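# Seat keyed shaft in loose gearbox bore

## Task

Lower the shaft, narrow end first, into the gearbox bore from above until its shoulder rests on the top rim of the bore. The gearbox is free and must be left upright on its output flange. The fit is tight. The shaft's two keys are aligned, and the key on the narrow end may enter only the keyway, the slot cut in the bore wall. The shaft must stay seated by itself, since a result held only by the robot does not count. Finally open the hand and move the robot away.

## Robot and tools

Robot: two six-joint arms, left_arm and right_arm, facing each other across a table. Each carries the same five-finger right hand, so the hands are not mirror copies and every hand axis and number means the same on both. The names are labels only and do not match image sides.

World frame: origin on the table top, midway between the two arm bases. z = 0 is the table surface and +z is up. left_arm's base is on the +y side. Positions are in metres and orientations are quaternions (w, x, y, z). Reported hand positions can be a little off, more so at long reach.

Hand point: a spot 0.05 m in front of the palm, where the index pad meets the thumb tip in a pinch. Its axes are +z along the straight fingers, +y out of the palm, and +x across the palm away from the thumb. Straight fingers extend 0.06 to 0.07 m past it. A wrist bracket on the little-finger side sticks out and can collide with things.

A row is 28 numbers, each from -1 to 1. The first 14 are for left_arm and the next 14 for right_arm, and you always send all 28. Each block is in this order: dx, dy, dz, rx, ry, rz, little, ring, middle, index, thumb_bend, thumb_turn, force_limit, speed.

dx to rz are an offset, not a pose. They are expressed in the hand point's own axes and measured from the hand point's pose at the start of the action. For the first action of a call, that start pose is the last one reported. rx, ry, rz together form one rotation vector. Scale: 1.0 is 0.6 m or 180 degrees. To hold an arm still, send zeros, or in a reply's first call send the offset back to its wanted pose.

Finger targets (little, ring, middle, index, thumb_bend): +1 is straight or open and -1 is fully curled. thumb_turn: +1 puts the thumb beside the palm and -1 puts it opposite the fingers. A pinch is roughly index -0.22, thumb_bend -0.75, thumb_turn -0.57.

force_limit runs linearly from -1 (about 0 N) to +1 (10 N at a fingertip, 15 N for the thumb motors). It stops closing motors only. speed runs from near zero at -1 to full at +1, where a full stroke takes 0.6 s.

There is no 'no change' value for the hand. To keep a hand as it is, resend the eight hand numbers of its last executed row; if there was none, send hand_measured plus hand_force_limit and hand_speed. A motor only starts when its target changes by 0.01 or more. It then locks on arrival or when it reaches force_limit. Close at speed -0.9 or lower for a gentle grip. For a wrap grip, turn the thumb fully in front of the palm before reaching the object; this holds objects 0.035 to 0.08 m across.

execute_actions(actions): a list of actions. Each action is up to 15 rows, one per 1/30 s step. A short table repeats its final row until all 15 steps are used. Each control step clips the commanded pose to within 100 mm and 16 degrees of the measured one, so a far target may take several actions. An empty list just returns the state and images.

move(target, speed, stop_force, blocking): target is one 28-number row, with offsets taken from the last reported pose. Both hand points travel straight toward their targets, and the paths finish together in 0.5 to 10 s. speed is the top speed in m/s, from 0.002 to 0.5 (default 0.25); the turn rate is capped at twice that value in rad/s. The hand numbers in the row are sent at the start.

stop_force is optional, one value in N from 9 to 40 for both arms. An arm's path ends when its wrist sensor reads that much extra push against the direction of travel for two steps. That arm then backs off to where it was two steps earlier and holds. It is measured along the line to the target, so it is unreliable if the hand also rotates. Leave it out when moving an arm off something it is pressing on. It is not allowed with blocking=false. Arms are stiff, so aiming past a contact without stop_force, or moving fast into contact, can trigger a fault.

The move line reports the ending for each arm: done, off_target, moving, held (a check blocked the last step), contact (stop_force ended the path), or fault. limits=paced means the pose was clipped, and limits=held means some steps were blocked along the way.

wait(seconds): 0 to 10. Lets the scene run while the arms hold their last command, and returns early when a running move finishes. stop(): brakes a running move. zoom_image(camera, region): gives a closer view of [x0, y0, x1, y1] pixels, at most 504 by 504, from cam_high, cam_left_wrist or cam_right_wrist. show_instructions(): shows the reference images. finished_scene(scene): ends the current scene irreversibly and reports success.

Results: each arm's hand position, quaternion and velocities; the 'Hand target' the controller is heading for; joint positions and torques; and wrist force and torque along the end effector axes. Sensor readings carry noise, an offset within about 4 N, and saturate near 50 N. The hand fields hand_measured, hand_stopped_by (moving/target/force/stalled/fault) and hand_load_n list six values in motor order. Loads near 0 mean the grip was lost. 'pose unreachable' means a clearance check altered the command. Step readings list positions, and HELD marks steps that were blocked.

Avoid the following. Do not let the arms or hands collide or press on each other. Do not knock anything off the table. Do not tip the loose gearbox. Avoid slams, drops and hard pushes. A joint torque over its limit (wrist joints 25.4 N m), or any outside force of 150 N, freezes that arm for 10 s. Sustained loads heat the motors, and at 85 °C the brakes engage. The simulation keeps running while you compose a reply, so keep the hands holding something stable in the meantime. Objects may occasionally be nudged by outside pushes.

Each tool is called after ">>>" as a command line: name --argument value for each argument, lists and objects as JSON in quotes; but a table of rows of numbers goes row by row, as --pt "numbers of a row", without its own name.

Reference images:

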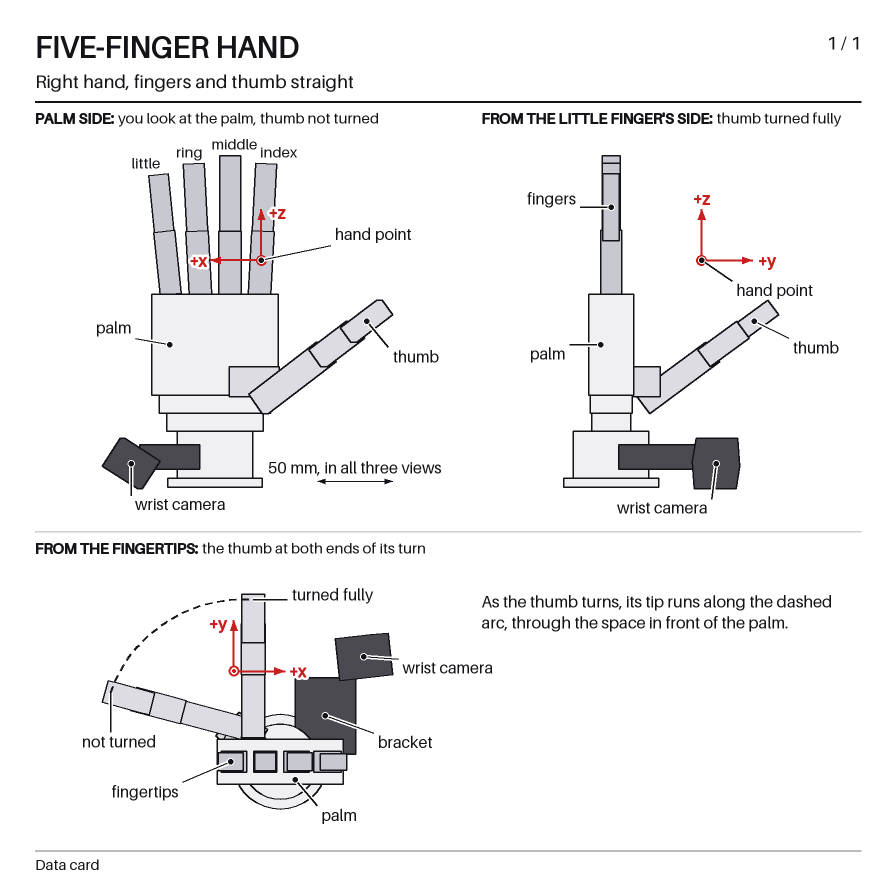

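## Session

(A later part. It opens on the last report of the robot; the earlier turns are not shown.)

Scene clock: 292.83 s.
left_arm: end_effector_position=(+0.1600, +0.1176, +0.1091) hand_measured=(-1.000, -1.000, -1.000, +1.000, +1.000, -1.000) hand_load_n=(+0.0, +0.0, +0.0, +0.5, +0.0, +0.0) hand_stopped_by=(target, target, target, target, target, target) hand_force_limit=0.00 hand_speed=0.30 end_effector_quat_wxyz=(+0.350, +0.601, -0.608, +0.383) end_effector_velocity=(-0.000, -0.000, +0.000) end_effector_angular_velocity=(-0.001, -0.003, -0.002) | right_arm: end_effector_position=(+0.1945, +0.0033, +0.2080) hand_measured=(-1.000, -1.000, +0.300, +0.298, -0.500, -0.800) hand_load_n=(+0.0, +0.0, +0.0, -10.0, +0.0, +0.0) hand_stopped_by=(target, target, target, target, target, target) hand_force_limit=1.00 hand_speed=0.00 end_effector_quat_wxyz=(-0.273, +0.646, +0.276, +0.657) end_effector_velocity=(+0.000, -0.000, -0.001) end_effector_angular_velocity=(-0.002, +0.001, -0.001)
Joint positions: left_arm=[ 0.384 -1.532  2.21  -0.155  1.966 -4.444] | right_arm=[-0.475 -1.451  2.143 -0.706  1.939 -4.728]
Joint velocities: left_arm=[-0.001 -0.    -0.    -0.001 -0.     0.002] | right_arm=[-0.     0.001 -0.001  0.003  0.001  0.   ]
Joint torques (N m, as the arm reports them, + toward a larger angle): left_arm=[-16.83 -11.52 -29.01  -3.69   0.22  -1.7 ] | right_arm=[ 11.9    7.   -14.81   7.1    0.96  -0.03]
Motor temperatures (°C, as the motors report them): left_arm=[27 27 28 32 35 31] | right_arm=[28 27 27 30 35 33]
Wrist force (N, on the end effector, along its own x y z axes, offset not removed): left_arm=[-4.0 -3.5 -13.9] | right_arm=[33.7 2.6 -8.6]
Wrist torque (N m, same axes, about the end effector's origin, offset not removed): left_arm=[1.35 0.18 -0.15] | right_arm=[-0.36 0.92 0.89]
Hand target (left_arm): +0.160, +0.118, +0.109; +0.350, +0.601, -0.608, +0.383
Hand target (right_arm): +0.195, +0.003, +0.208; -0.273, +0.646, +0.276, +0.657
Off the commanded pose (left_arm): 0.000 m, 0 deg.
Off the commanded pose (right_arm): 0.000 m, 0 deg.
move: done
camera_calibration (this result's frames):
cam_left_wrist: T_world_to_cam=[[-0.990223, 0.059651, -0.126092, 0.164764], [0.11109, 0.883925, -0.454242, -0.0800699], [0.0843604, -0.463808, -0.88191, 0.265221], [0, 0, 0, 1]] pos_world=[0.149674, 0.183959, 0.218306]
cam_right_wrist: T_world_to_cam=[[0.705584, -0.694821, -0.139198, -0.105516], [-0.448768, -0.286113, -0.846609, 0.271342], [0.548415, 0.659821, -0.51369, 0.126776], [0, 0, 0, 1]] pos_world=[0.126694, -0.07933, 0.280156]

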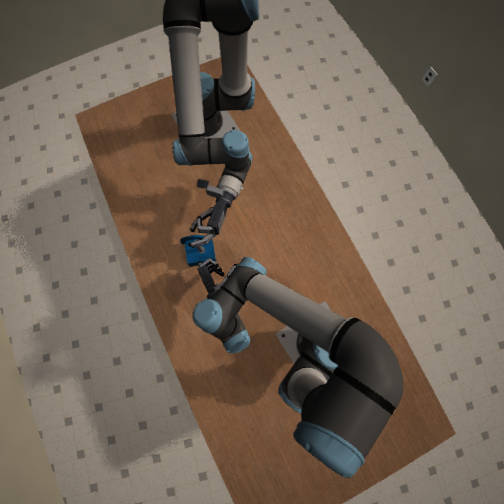

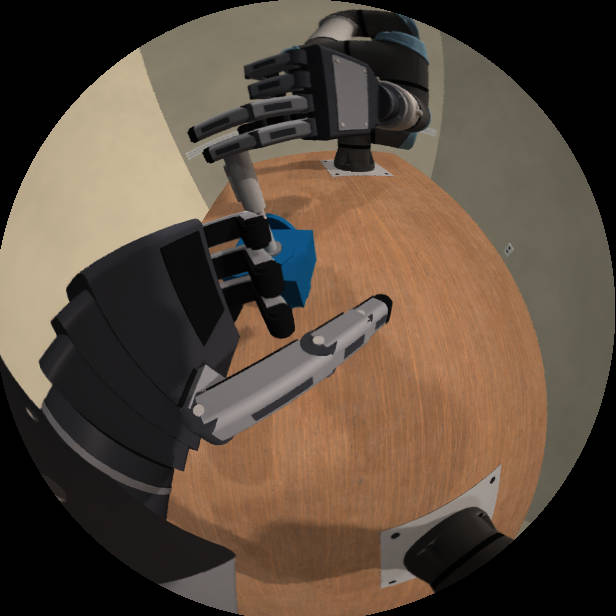

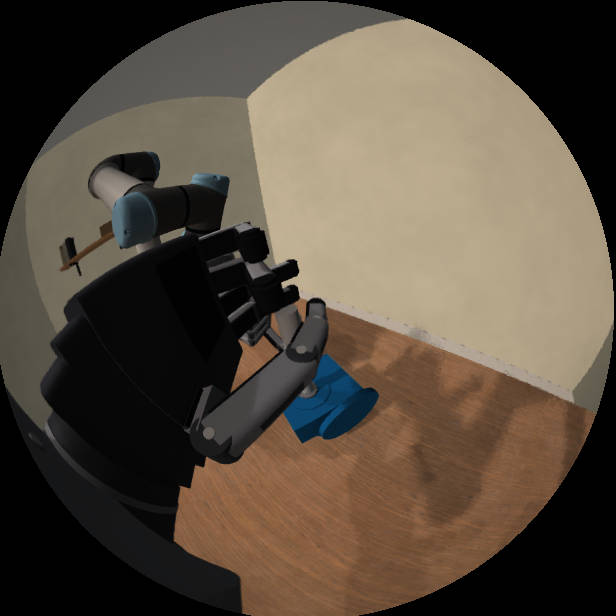

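>>> move --target '[0.012,0,-0.03,0,0,0,-1,-1,-1,1,1,-1,0,0.3,0.045,0,0,0,0,0,-1,-1,0.3,0.3,-0.5,-0.8,1,0]' --speed 0.04

>>> move --target '[-0.01,0,-0.02,0,0,0,-1,-1,-1,1,1,-1,0,0.3,0,-0.024,0.019,0,0,0,-1,-1,0.45,0.45,-0.5,-0.8,1,0]' --speed 0.04

>>> move --target '[0,0,0,0,0,0,-1,-1,-1,1,1,-1,0,0.3,-0.155,0,0,0,0,0,-1,-1,0.45,0.45,-0.5,-0.8,1,0]' --speed 0.015 --stop_force 10

>>> zoom_image --camera "cam_high" --region '[160,220,240,300]'

>>> zoom_image --camera "cam_left_wrist" --region '[200,130,340,270]'

Scene clock: 299.30 s.
left_arm: end_effector_position=(+0.1591, +0.1301, +0.1237) hand_measured=(-1.000, -1.000, -1.000, +1.000, +1.000, -1.000) hand_load_n=(+0.0, +0.0, +0.0, +0.0, +0.0, +0.0) hand_stopped_by=(target, target, target, target, target, target) hand_force_limit=0.00 hand_speed=0.30 end_effector_quat_wxyz=(+0.350, +0.601, -0.608, +0.383) end_effector_velocity=(-0.000, +0.000, +0.001) end_effector_angular_velocity=(-0.000, +0.001, -0.001) | right_arm: end_effector_position=(+0.1940, +0.0032, +0.2349) hand_measured=(-1.000, -1.000, +0.300, +0.300, -0.500, -0.800) hand_load_n=(+0.0, +0.0, +0.0, +0.0, +0.0, +0.0) hand_stopped_by=(target, target, target, target, target, target) hand_force_limit=1.00 hand_speed=0.00 end_effector_quat_wxyz=(-0.273, +0.646, +0.276, +0.657) end_effector_velocity=(+0.000, -0.000, +0.001) end_effector_angular_velocity=(-0.000, +0.000, -0.002)
Joint positions: left_arm=[ 0.404 -1.577  2.21  -0.105  1.983 -4.433] | right_arm=[-0.474 -1.497  2.108 -0.626  1.94  -4.728]
Joint velocities: left_arm=[ 0.001 -0.001 -0.001  0.003  0.001  0.   ] | right_arm=[-0.001 -0.002 -0.002  0.005  0.001  0.   ]
Joint torques (N m, as the arm reports them, + toward a larger angle): left_arm=[ 12.59 -22.81 -26.39   2.01   2.15   2.11] | right_arm=[ 12.55 -27.29 -30.15  -0.32   2.46   1.41]
Motor temperatures (°C, as the motors report them): left_arm=[27 27 28 32 35 31] | right_arm=[28 27 27 30 35 33]
Wrist force (N, on the end effector, along its own x y z axes, offset not removed): left_arm=[-5.0 1.2 4.4] | right_arm=[-4.6 -1.7 2.2]
Wrist torque (N m, same axes, about the end effector's origin, offset not removed): left_arm=[-0.09 0.57 -0.13] | right_arm=[-0.41 0.89 -0.15]
Hand target (left_arm): +0.159, +0.130, +0.124; +0.350, +0.601, -0.608, +0.383
Hand target (right_arm): +0.194, +0.003, +0.235; -0.273, +0.646, +0.276, +0.657
Off the commanded pose (left_arm): 0.000 m, 0 deg.
Off the commanded pose (right_arm): 0.000 m, 0 deg.
move: done
camera_calibration (this result's frames):
cam_left_wrist: T_world_to_cam=[[-0.990221, 0.059653, -0.126113, 0.165024], [0.111097, 0.883944, -0.454202, -0.0844548], [0.0843821, -0.463771, -0.881927, 0.284004], [0, 0, 0, 1]] pos_world=[0.148828, 0.196522, 0.232923]
cam_right_wrist: T_world_to_cam=[[0.705597, -0.694831, -0.139077, -0.101517], [-0.448681, -0.286171, -0.846635, 0.293866], [0.548469, 0.659785, -0.513679, 0.140922], [0, 0, 0, 1]] pos_world=[0.126191, -0.0794192, 0.307067]

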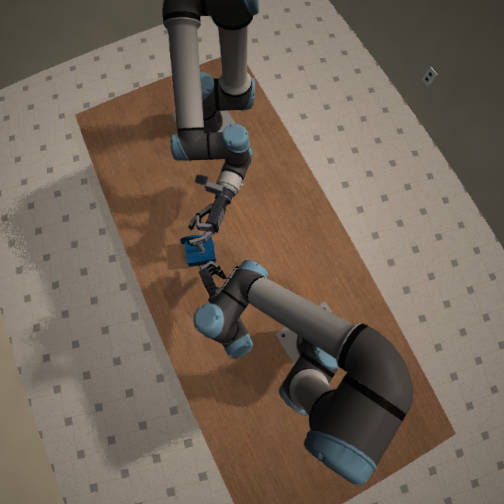

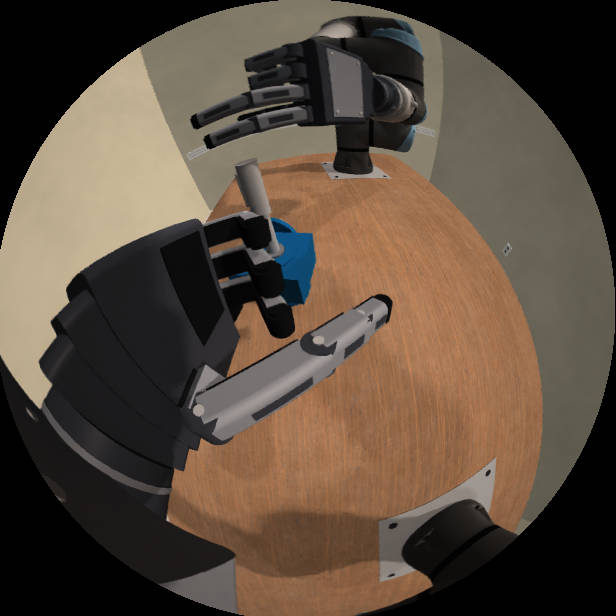

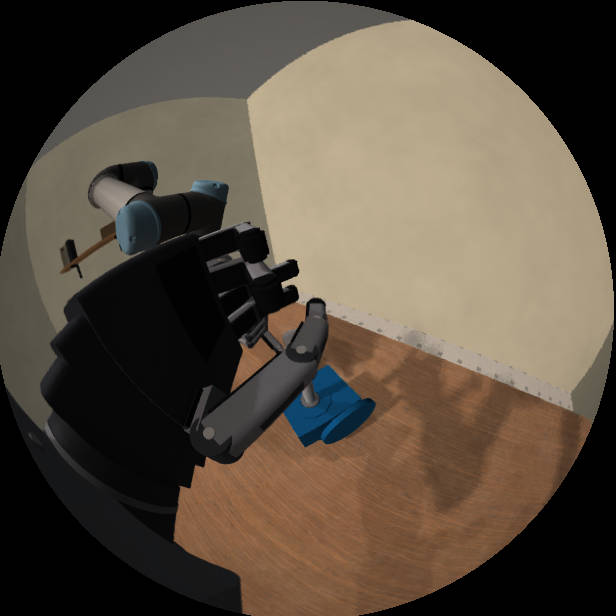

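Scene clock: 300.10 s.
left_arm: end_effector_position=(+0.1589, +0.1435, +0.1240) hand_measured=(-1.000, -1.000, -1.000, +1.000, +1.000, -1.000) hand_load_n=(+0.0, +0.0, +0.0, +0.0, +0.0, +0.0) hand_stopped_by=(target, target, target, target, target, target) hand_force_limit=0.00 hand_speed=0.30 end_effector_quat_wxyz=(+0.350, +0.601, -0.608, +0.383) end_effector_velocity=(-0.000, +0.002, -0.000) end_effector_angular_velocity=(+0.000, -0.001, -0.001) | right_arm: end_effector_position=(+0.1917, +0.0213, +0.2349) hand_measured=(-1.000, -1.000, +0.450, +0.450, -0.500, -0.800) hand_load_n=(+0.0, +0.0, +0.0, +0.0, +0.0, +0.0) hand_stopped_by=(target, target, target, target, target, target) hand_force_limit=1.00 hand_speed=0.00 end_effector_quat_wxyz=(-0.273, +0.645, +0.276, +0.657) end_effector_velocity=(-0.000, +0.002, +0.000) end_effector_angular_velocity=(+0.000, +0.000, +0.001)
Joint positions: left_arm=[ 0.428 -1.596  2.229 -0.099  2.004 -4.419] | right_arm=[-0.449 -1.454  2.06  -0.621  1.965 -4.729]
Joint velocities: left_arm=[ 0.002 -0.002  0.003  0.     0.003  0.003] | right_arm=[ 0.002  0.003 -0.004  0.001  0.     0.   ]
Joint torques (N m, as the arm reports them, + toward a larger angle): left_arm=[ 12.04 -21.97  -7.47   1.86   2.07   2.15] | right_arm=[ 13.28 -13.34 -30.05  -0.21   2.57  -1.58]
Motor temperatures (°C, as the motors report them): left_arm=[27 27 28 32 35 31] | right_arm=[28 27 27 30 35 33]
Wrist force (N, on the end effector, along its own x y z axes, offset not removed): left_arm=[-3.6 0.9 1.4] | right_arm=[-1.6 -2.1 0.5]
Wrist torque (N m, same axes, about the end effector's origin, offset not removed): left_arm=[0.08 0.58 -0.18] | right_arm=[-0.31 0.29 0.08]
Hand target (left_arm): +0.159, +0.144, +0.124; +0.350, +0.601, -0.608, +0.383
Hand target (right_arm): +0.192, +0.021, +0.235; -0.273, +0.645, +0.276, +0.657
Off the commanded pose (left_arm): 0.000 m, 0 deg.
Off the commanded pose (right_arm): 0.000 m, 0 deg.
move: done
camera_calibration (this result's frames):
cam_left_wrist: T_world_to_cam=[[-0.990214, 0.0596492, -0.126165, 0.164061], [0.111115, 0.883957, -0.454174, -0.096127], [0.0844331, -0.463748, -0.881935, 0.2904], [0, 0, 0, 1]] pos_world=[0.148618, 0.209858, 0.233154]
cam_right_wrist: T_world_to_cam=[[0.705621, -0.694812, -0.13905, -0.0872851], [-0.448648, -0.286192, -0.846646, 0.297995], [0.548465, 0.659795, -0.513669, 0.130257], [0, 0, 0, 1]] pos_world=[0.123843, -0.0613061, 0.307068]

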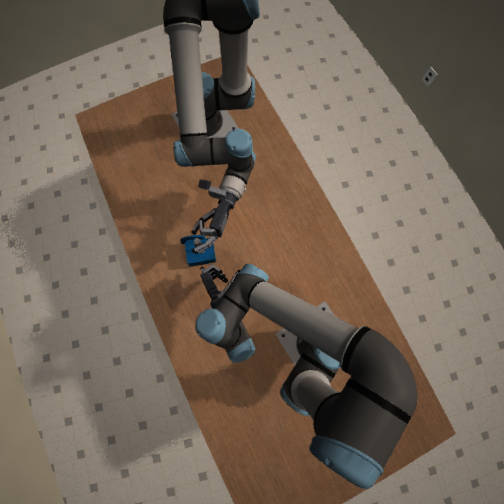

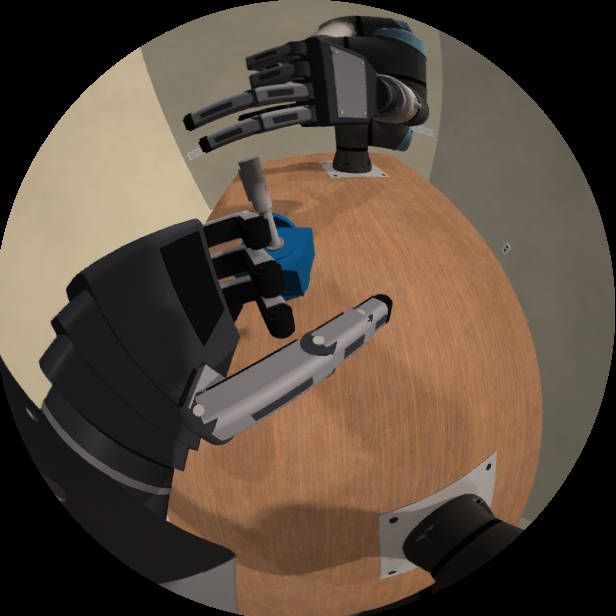

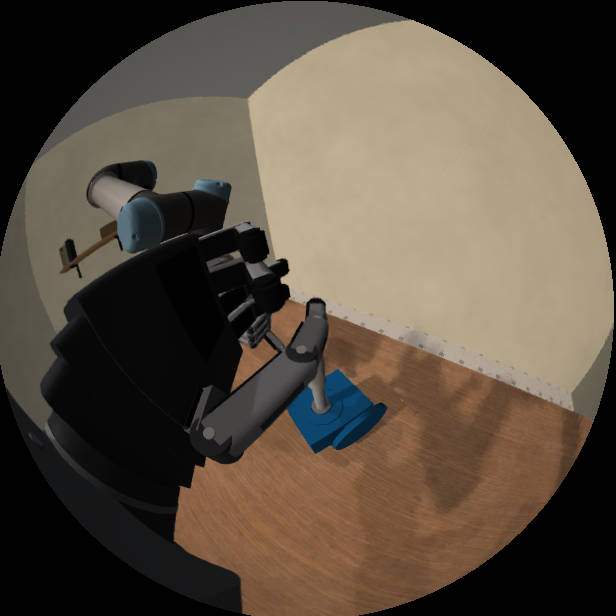

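Scene clock: 306.57 s.
left_arm: end_effector_position=(+0.1589, +0.1435, +0.1240) hand_measured=(-1.000, -1.000, -1.000, +1.000, +1.000, -1.000) hand_load_n=(+0.0, +0.0, +0.0, +0.0, +0.0, +0.0) hand_stopped_by=(target, target, target, target, target, target) hand_force_limit=0.00 hand_speed=0.30 end_effector_quat_wxyz=(+0.350, +0.601, -0.608, +0.383) end_effector_velocity=(+0.001, +0.000, -0.001) end_effector_angular_velocity=(+0.002, +0.000, +0.001) | right_arm: end_effector_position=(+0.1934, +0.0216, +0.1420) hand_measured=(-1.000, -1.000, +0.450, +0.450, -0.500, -0.800) hand_load_n=(+0.0, +0.0, +0.0, +0.0, +0.0, +0.0) hand_stopped_by=(target, target, target, target, target, target) hand_force_limit=1.00 hand_speed=0.00 end_effector_quat_wxyz=(-0.273, +0.646, +0.276, +0.657) end_effector_velocity=(-0.000, -0.000, -0.001) end_effector_angular_velocity=(-0.000, -0.000, -0.000)
Joint positions: left_arm=[ 0.428 -1.596  2.229 -0.099  2.004 -4.419] | right_arm=[-0.453 -1.281  2.158 -0.892  1.961 -4.728]
Joint velocities: left_arm=[ 0.001  0.002 -0.     0.    -0.     0.001] | right_arm=[ 0.     0.003  0.001 -0.004  0.001 -0.   ]
Joint torques (N m, as the arm reports them, + toward a larger angle): left_arm=[-10.69  -9.66 -25.27  -1.96  -1.54  -1.58] | right_arm=[-14.79 -16.71  -5.58  -2.89  -2.58   1.37]
Motor temperatures (°C, as the motors report them): left_arm=[27 27 28 32 35 31] | right_arm=[28 27 27 30 35 33]
Wrist force (N, on the end effector, along its own x y z axes, offset not removed): left_arm=[-1.4 -0.6 0.3] | right_arm=[1.5 0.5 1.6]
Wrist torque (N m, same axes, about the end effector's origin, offset not removed): left_arm=[0.10 0.10 0.02] | right_arm=[-0.12 -0.10 0.18]
Hand target (left_arm): +0.159, +0.143, +0.124; +0.350, +0.601, -0.608, +0.383
Hand target (right_arm): +0.193, +0.022, +0.142; -0.273, +0.645, +0.276, +0.657
Off the commanded pose (left_arm): 0.000 m, 0 deg.
Off the commanded pose (right_arm): 0.000 m, 0 deg.
move: done
camera_calibration (this result's frames):
cam_left_wrist: T_world_to_cam=[[-0.990214, 0.0596492, -0.126165, 0.164062], [0.111116, 0.883957, -0.454174, -0.0961267], [0.0844336, -0.463748, -0.881934, 0.290399], [0, 0, 0, 1]] pos_world=[0.148618, 0.209858, 0.233154]
cam_right_wrist: T_world_to_cam=[[0.705616, -0.694812, -0.139078, -0.101217], [-0.448677, -0.286187, -0.846632, 0.220163], [0.548448, 0.659798, -0.513684, 0.0813839], [0, 0, 0, 1]] pos_world=[0.125568, -0.0610161, 0.214126]

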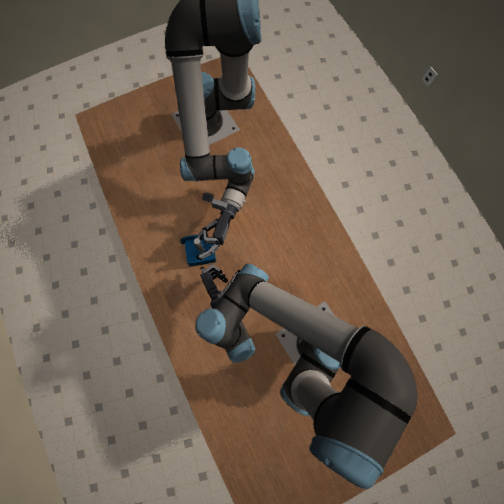

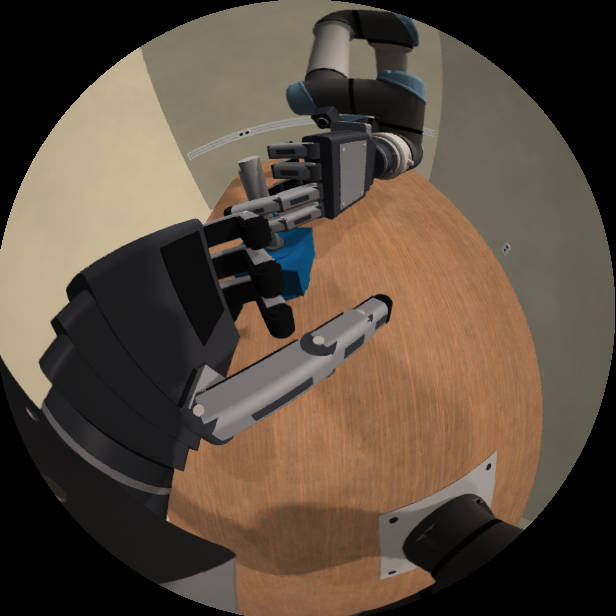

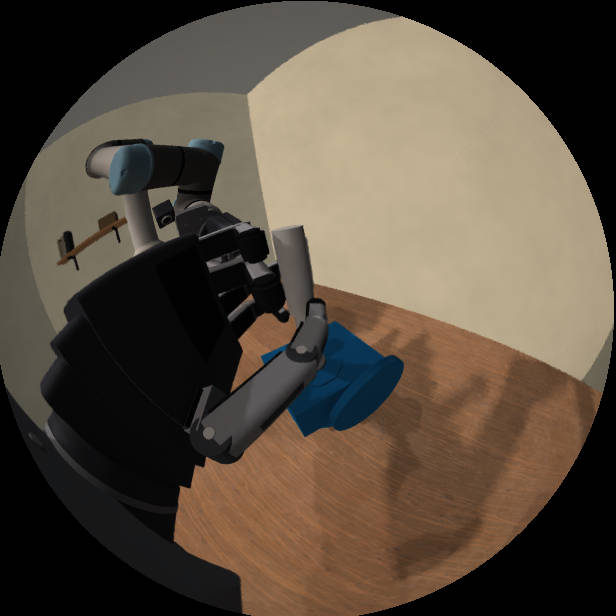

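Region (160, 220, 240, 300) of cam_high's 504x504 image, scaled by 6.300, with more detail than that image has.

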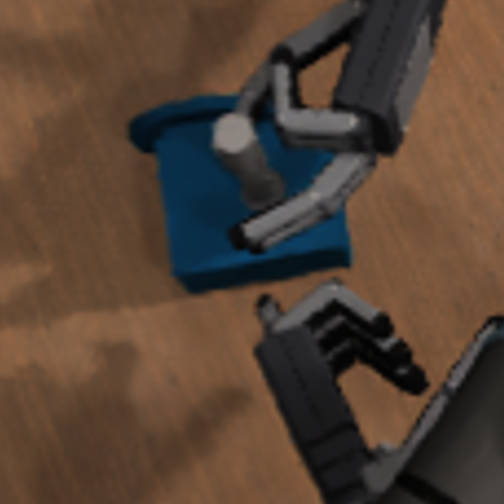

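Region (200, 130, 340, 270) of cam_left_wrist's 616x616 image, scaled by 3.600, with more detail than that image has.

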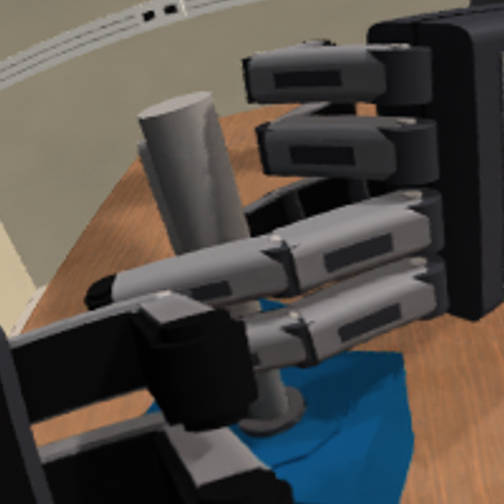

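>>> move --target '[0,-0.045,0,0,0,0,-1,-1,-1,1,1,-1,0,0.3,-0.008,0,0,0,0,0,-1,-1,0.45,0.45,-0.5,-0.8,1,0]' --speed 0.04

>>> move --target '[0.021,0,0.04,0,0,0,-1,-1,-1,1,1,-1,0,0.3,0,0,0,0,0,0,-1,-1,-0.3,-0.3,-0.5,-0.8,1,-0.6]' --speed 0.008 --stop_force 9

>>> zoom_image --camera "cam_high" --region '[160,220,240,300]'

>>> zoom_image --camera "cam_left_wrist" --region '[220,130,360,270]'

Scene clock: 307.77 s.
left_arm: end_effector_position=(+0.1858, +0.1439, +0.1252) hand_measured=(-1.000, -1.000, -1.000, +1.000, +1.000, -1.000) hand_load_n=(+0.0, +0.0, +0.0, +0.0, +0.0, +0.0) hand_stopped_by=(target, target, target, target, target, target) hand_force_limit=0.00 hand_speed=0.30 end_effector_quat_wxyz=(+0.350, +0.601, -0.608, +0.383) end_effector_velocity=(+0.001, +0.000, -0.001) end_effector_angular_velocity=(+0.002, +0.002, -0.001) | right_arm: end_effector_position=(+0.1935, +0.0216, +0.1372) hand_measured=(-1.000, -1.000, +0.450, +0.450, -0.500, -0.800) hand_load_n=(+0.0, +0.0, +0.0, +0.0, +0.0, +0.0) hand_stopped_by=(target, target, target, target, target, target) hand_force_limit=1.00 hand_speed=0.00 end_effector_quat_wxyz=(-0.273, +0.646, +0.276, +0.657) end_effector_velocity=(+0.000, -0.001, -0.000) end_effector_angular_velocity=(+0.000, -0.000, -0.002)
Joint positions: left_arm=[ 0.513 -1.531  2.164 -0.076  2.076 -4.37 ] | right_arm=[-0.454 -1.271  2.161 -0.906  1.961 -4.728]
Joint velocities: left_arm=[ 0.004  0.006 -0.003  0.001  0.004  0.002] | right_arm=[-0.001  0.     0.001 -0.002  0.001  0.   ]
Joint torques (N m, as the arm reports them, + toward a larger angle): left_arm=[ 11.62 -12.08 -25.24   2.05   2.2    2.22] | right_arm=[-14.79 -16.46  -5.38  -2.81  -2.63   1.61]
Motor temperatures (°C, as the motors report them): left_arm=[27 27 28 32 35 31] | right_arm=[28 27 27 30 35 33]
Wrist force (N, on the end effector, along its own x y z axes, offset not removed): left_arm=[-3.1 1.4 -1.5] | right_arm=[-3.2 -0.6 0.4]
Wrist torque (N m, same axes, about the end effector's origin, offset not removed): left_arm=[0.25 0.45 -0.15] | right_arm=[-0.18 0.48 0.12]
Hand target (left_arm): +0.186, +0.144, +0.125; +0.350, +0.601, -0.608, +0.383
Hand target (right_arm): +0.193, +0.022, +0.137; -0.273, +0.646, +0.276, +0.657
Off the commanded pose (left_arm): 0.000 m, 0 deg.
Off the commanded pose (right_arm): 0.000 m, 0 deg.
move: done
camera_calibration (this result's frames):
cam_left_wrist: T_world_to_cam=[[-0.990194, 0.0596012, -0.126345, 0.190821], [0.111148, 0.884003, -0.454076, -0.0989459], [0.0846256, -0.463666, -0.881959, 0.289321], [0, 0, 0, 1]] pos_world=[0.175464, 0.210244, 0.23435]
cam_right_wrist: T_world_to_cam=[[0.705616, -0.694813, -0.139074, -0.101936], [-0.448676, -0.28619, -0.846632, 0.216157], [0.548449, 0.659796, -0.513686, 0.0788682], [0, 0, 0, 1]] pos_world=[0.125656, -0.061001, 0.209342]

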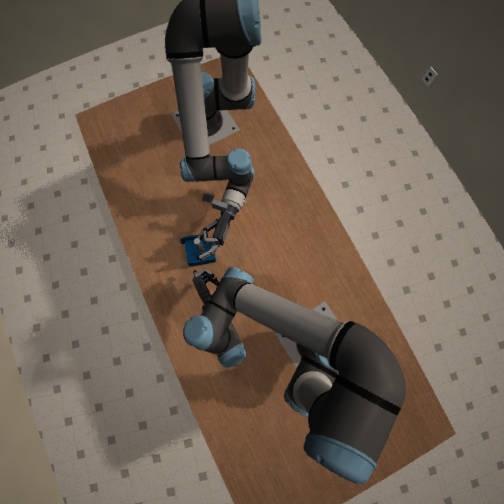

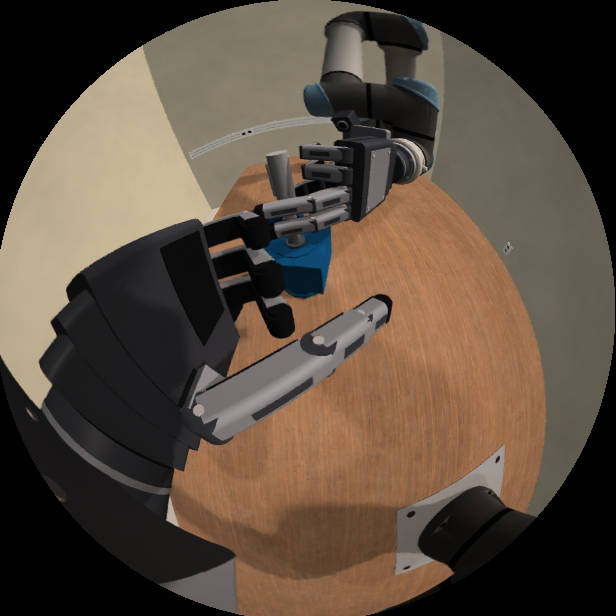

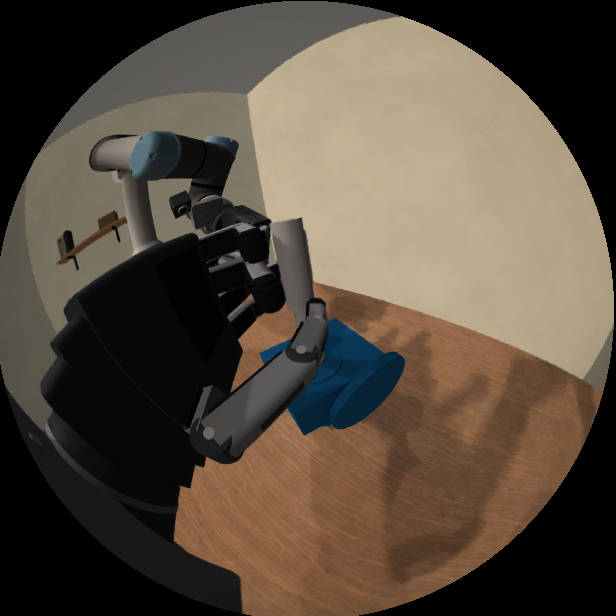

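Scene clock: 311.37 s.
left_arm: end_effector_position=(+0.1862, +0.1168, +0.1252) hand_measured=(-1.000, -1.000, -1.000, +1.000, +1.000, -1.000) hand_load_n=(+0.0, +0.0, +0.0, +0.0, +0.0, +0.0) hand_stopped_by=(target, target, target, target, target, target) hand_force_limit=0.00 hand_speed=0.30 end_effector_quat_wxyz=(+0.350, +0.601, -0.608, +0.383) end_effector_velocity=(-0.001, -0.001, +0.001) end_effector_angular_velocity=(-0.001, -0.001, -0.002) | right_arm: end_effector_position=(+0.1935, +0.0216, +0.1372) hand_measured=(-1.000, -1.000, -0.032, -0.046, -0.492, -0.800) hand_load_n=(+0.0, +0.0, +7.0, +10.0, +11.5, -0.5) hand_stopped_by=(target, target, force, force, target, target) hand_force_limit=1.00 hand_speed=-0.60 end_effector_quat_wxyz=(-0.273, +0.646, +0.276, +0.657) end_effector_velocity=(-0.000, +0.000, -0.000) end_effector_angular_velocity=(+0.000, +0.000, +0.001)
Joint positions: left_arm=[ 0.462 -1.499  2.127 -0.085  2.033 -4.4  ] | right_arm=[-0.454 -1.271  2.161 -0.906  1.961 -4.728]
Joint velocities: left_arm=[-0.002 -0.    -0.002  0.     0.    -0.   ] | right_arm=[-0.     0.     0.    -0.    -0.001  0.   ]
Joint torques (N m, as the arm reports them, + toward a larger angle): left_arm=[-10.66 -13.95 -26.7   -1.91  -1.46  -1.66] | right_arm=[-10.05 -33.25 -11.05  -0.09   2.96   1.58]
Motor temperatures (°C, as the motors report them): left_arm=[27 27 28 32 35 31] | right_arm=[28 27 27 30 35 33]
Wrist force (N, on the end effector, along its own x y z axes, offset not removed): left_arm=[-0.7 2.1 2.9] | right_arm=[0.7 -2.8 2.2]
Wrist torque (N m, same axes, about the end effector's origin, offset not removed): left_arm=[0.25 0.01 0.09] | right_arm=[-0.18 0.08 0.12]
Hand target (left_arm): +0.186, +0.117, +0.125; +0.350, +0.601, -0.608, +0.383
Hand target (right_arm): +0.193, +0.022, +0.137; -0.273, +0.646, +0.276, +0.657
Off the commanded pose (left_arm): 0.000 m, 0 deg.
Off the commanded pose (right_arm): 0.000 m, 0 deg.
move: done
camera_calibration (this result's frames):
cam_left_wrist: T_world_to_cam=[[-0.990207, 0.0595988, -0.126249, 0.192813], [0.111107, 0.883973, -0.454144, -0.0750486], [0.0845348, -0.463723, -0.881938, 0.276837], [0, 0, 0, 1]] pos_world=[0.175861, 0.183225, 0.234413]
cam_right_wrist: T_world_to_cam=[[0.70561, -0.69482, -0.139071, -0.101941], [-0.448681, -0.286192, -0.846628, 0.216155], [0.548453, 0.659787, -0.513692, 0.0788678], [0, 0, 0, 1]] pos_world=[0.125659, -0.0610045, 0.20934]

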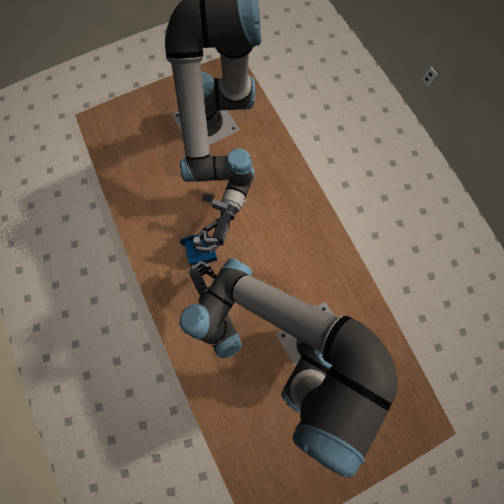

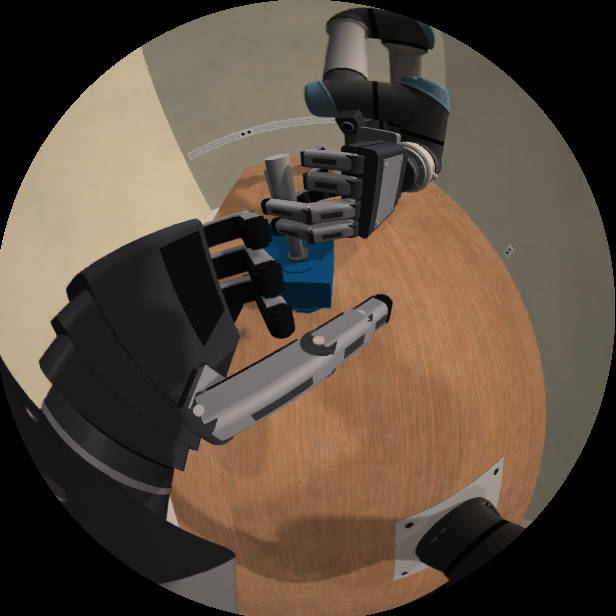

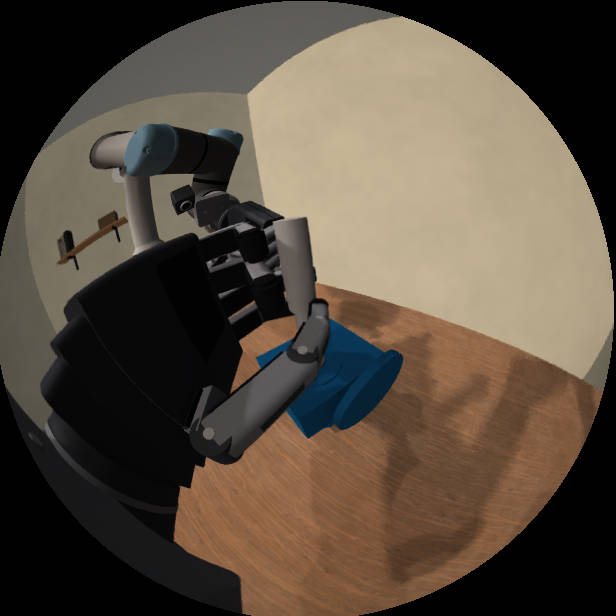

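Region (160, 220, 240, 300) of cam_high's 504x504 image, scaled by 6.300, with more detail than that image has.

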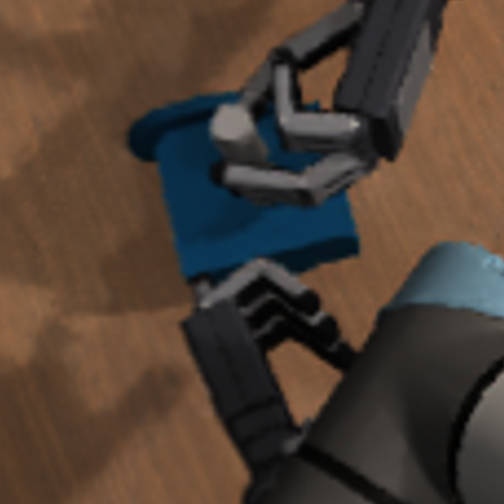

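Region (220, 130, 360, 270) of cam_left_wrist's 616x616 image, scaled by 3.600, with more detail than that image has.

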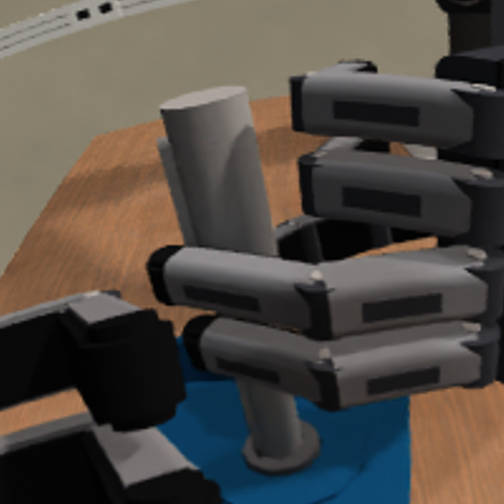

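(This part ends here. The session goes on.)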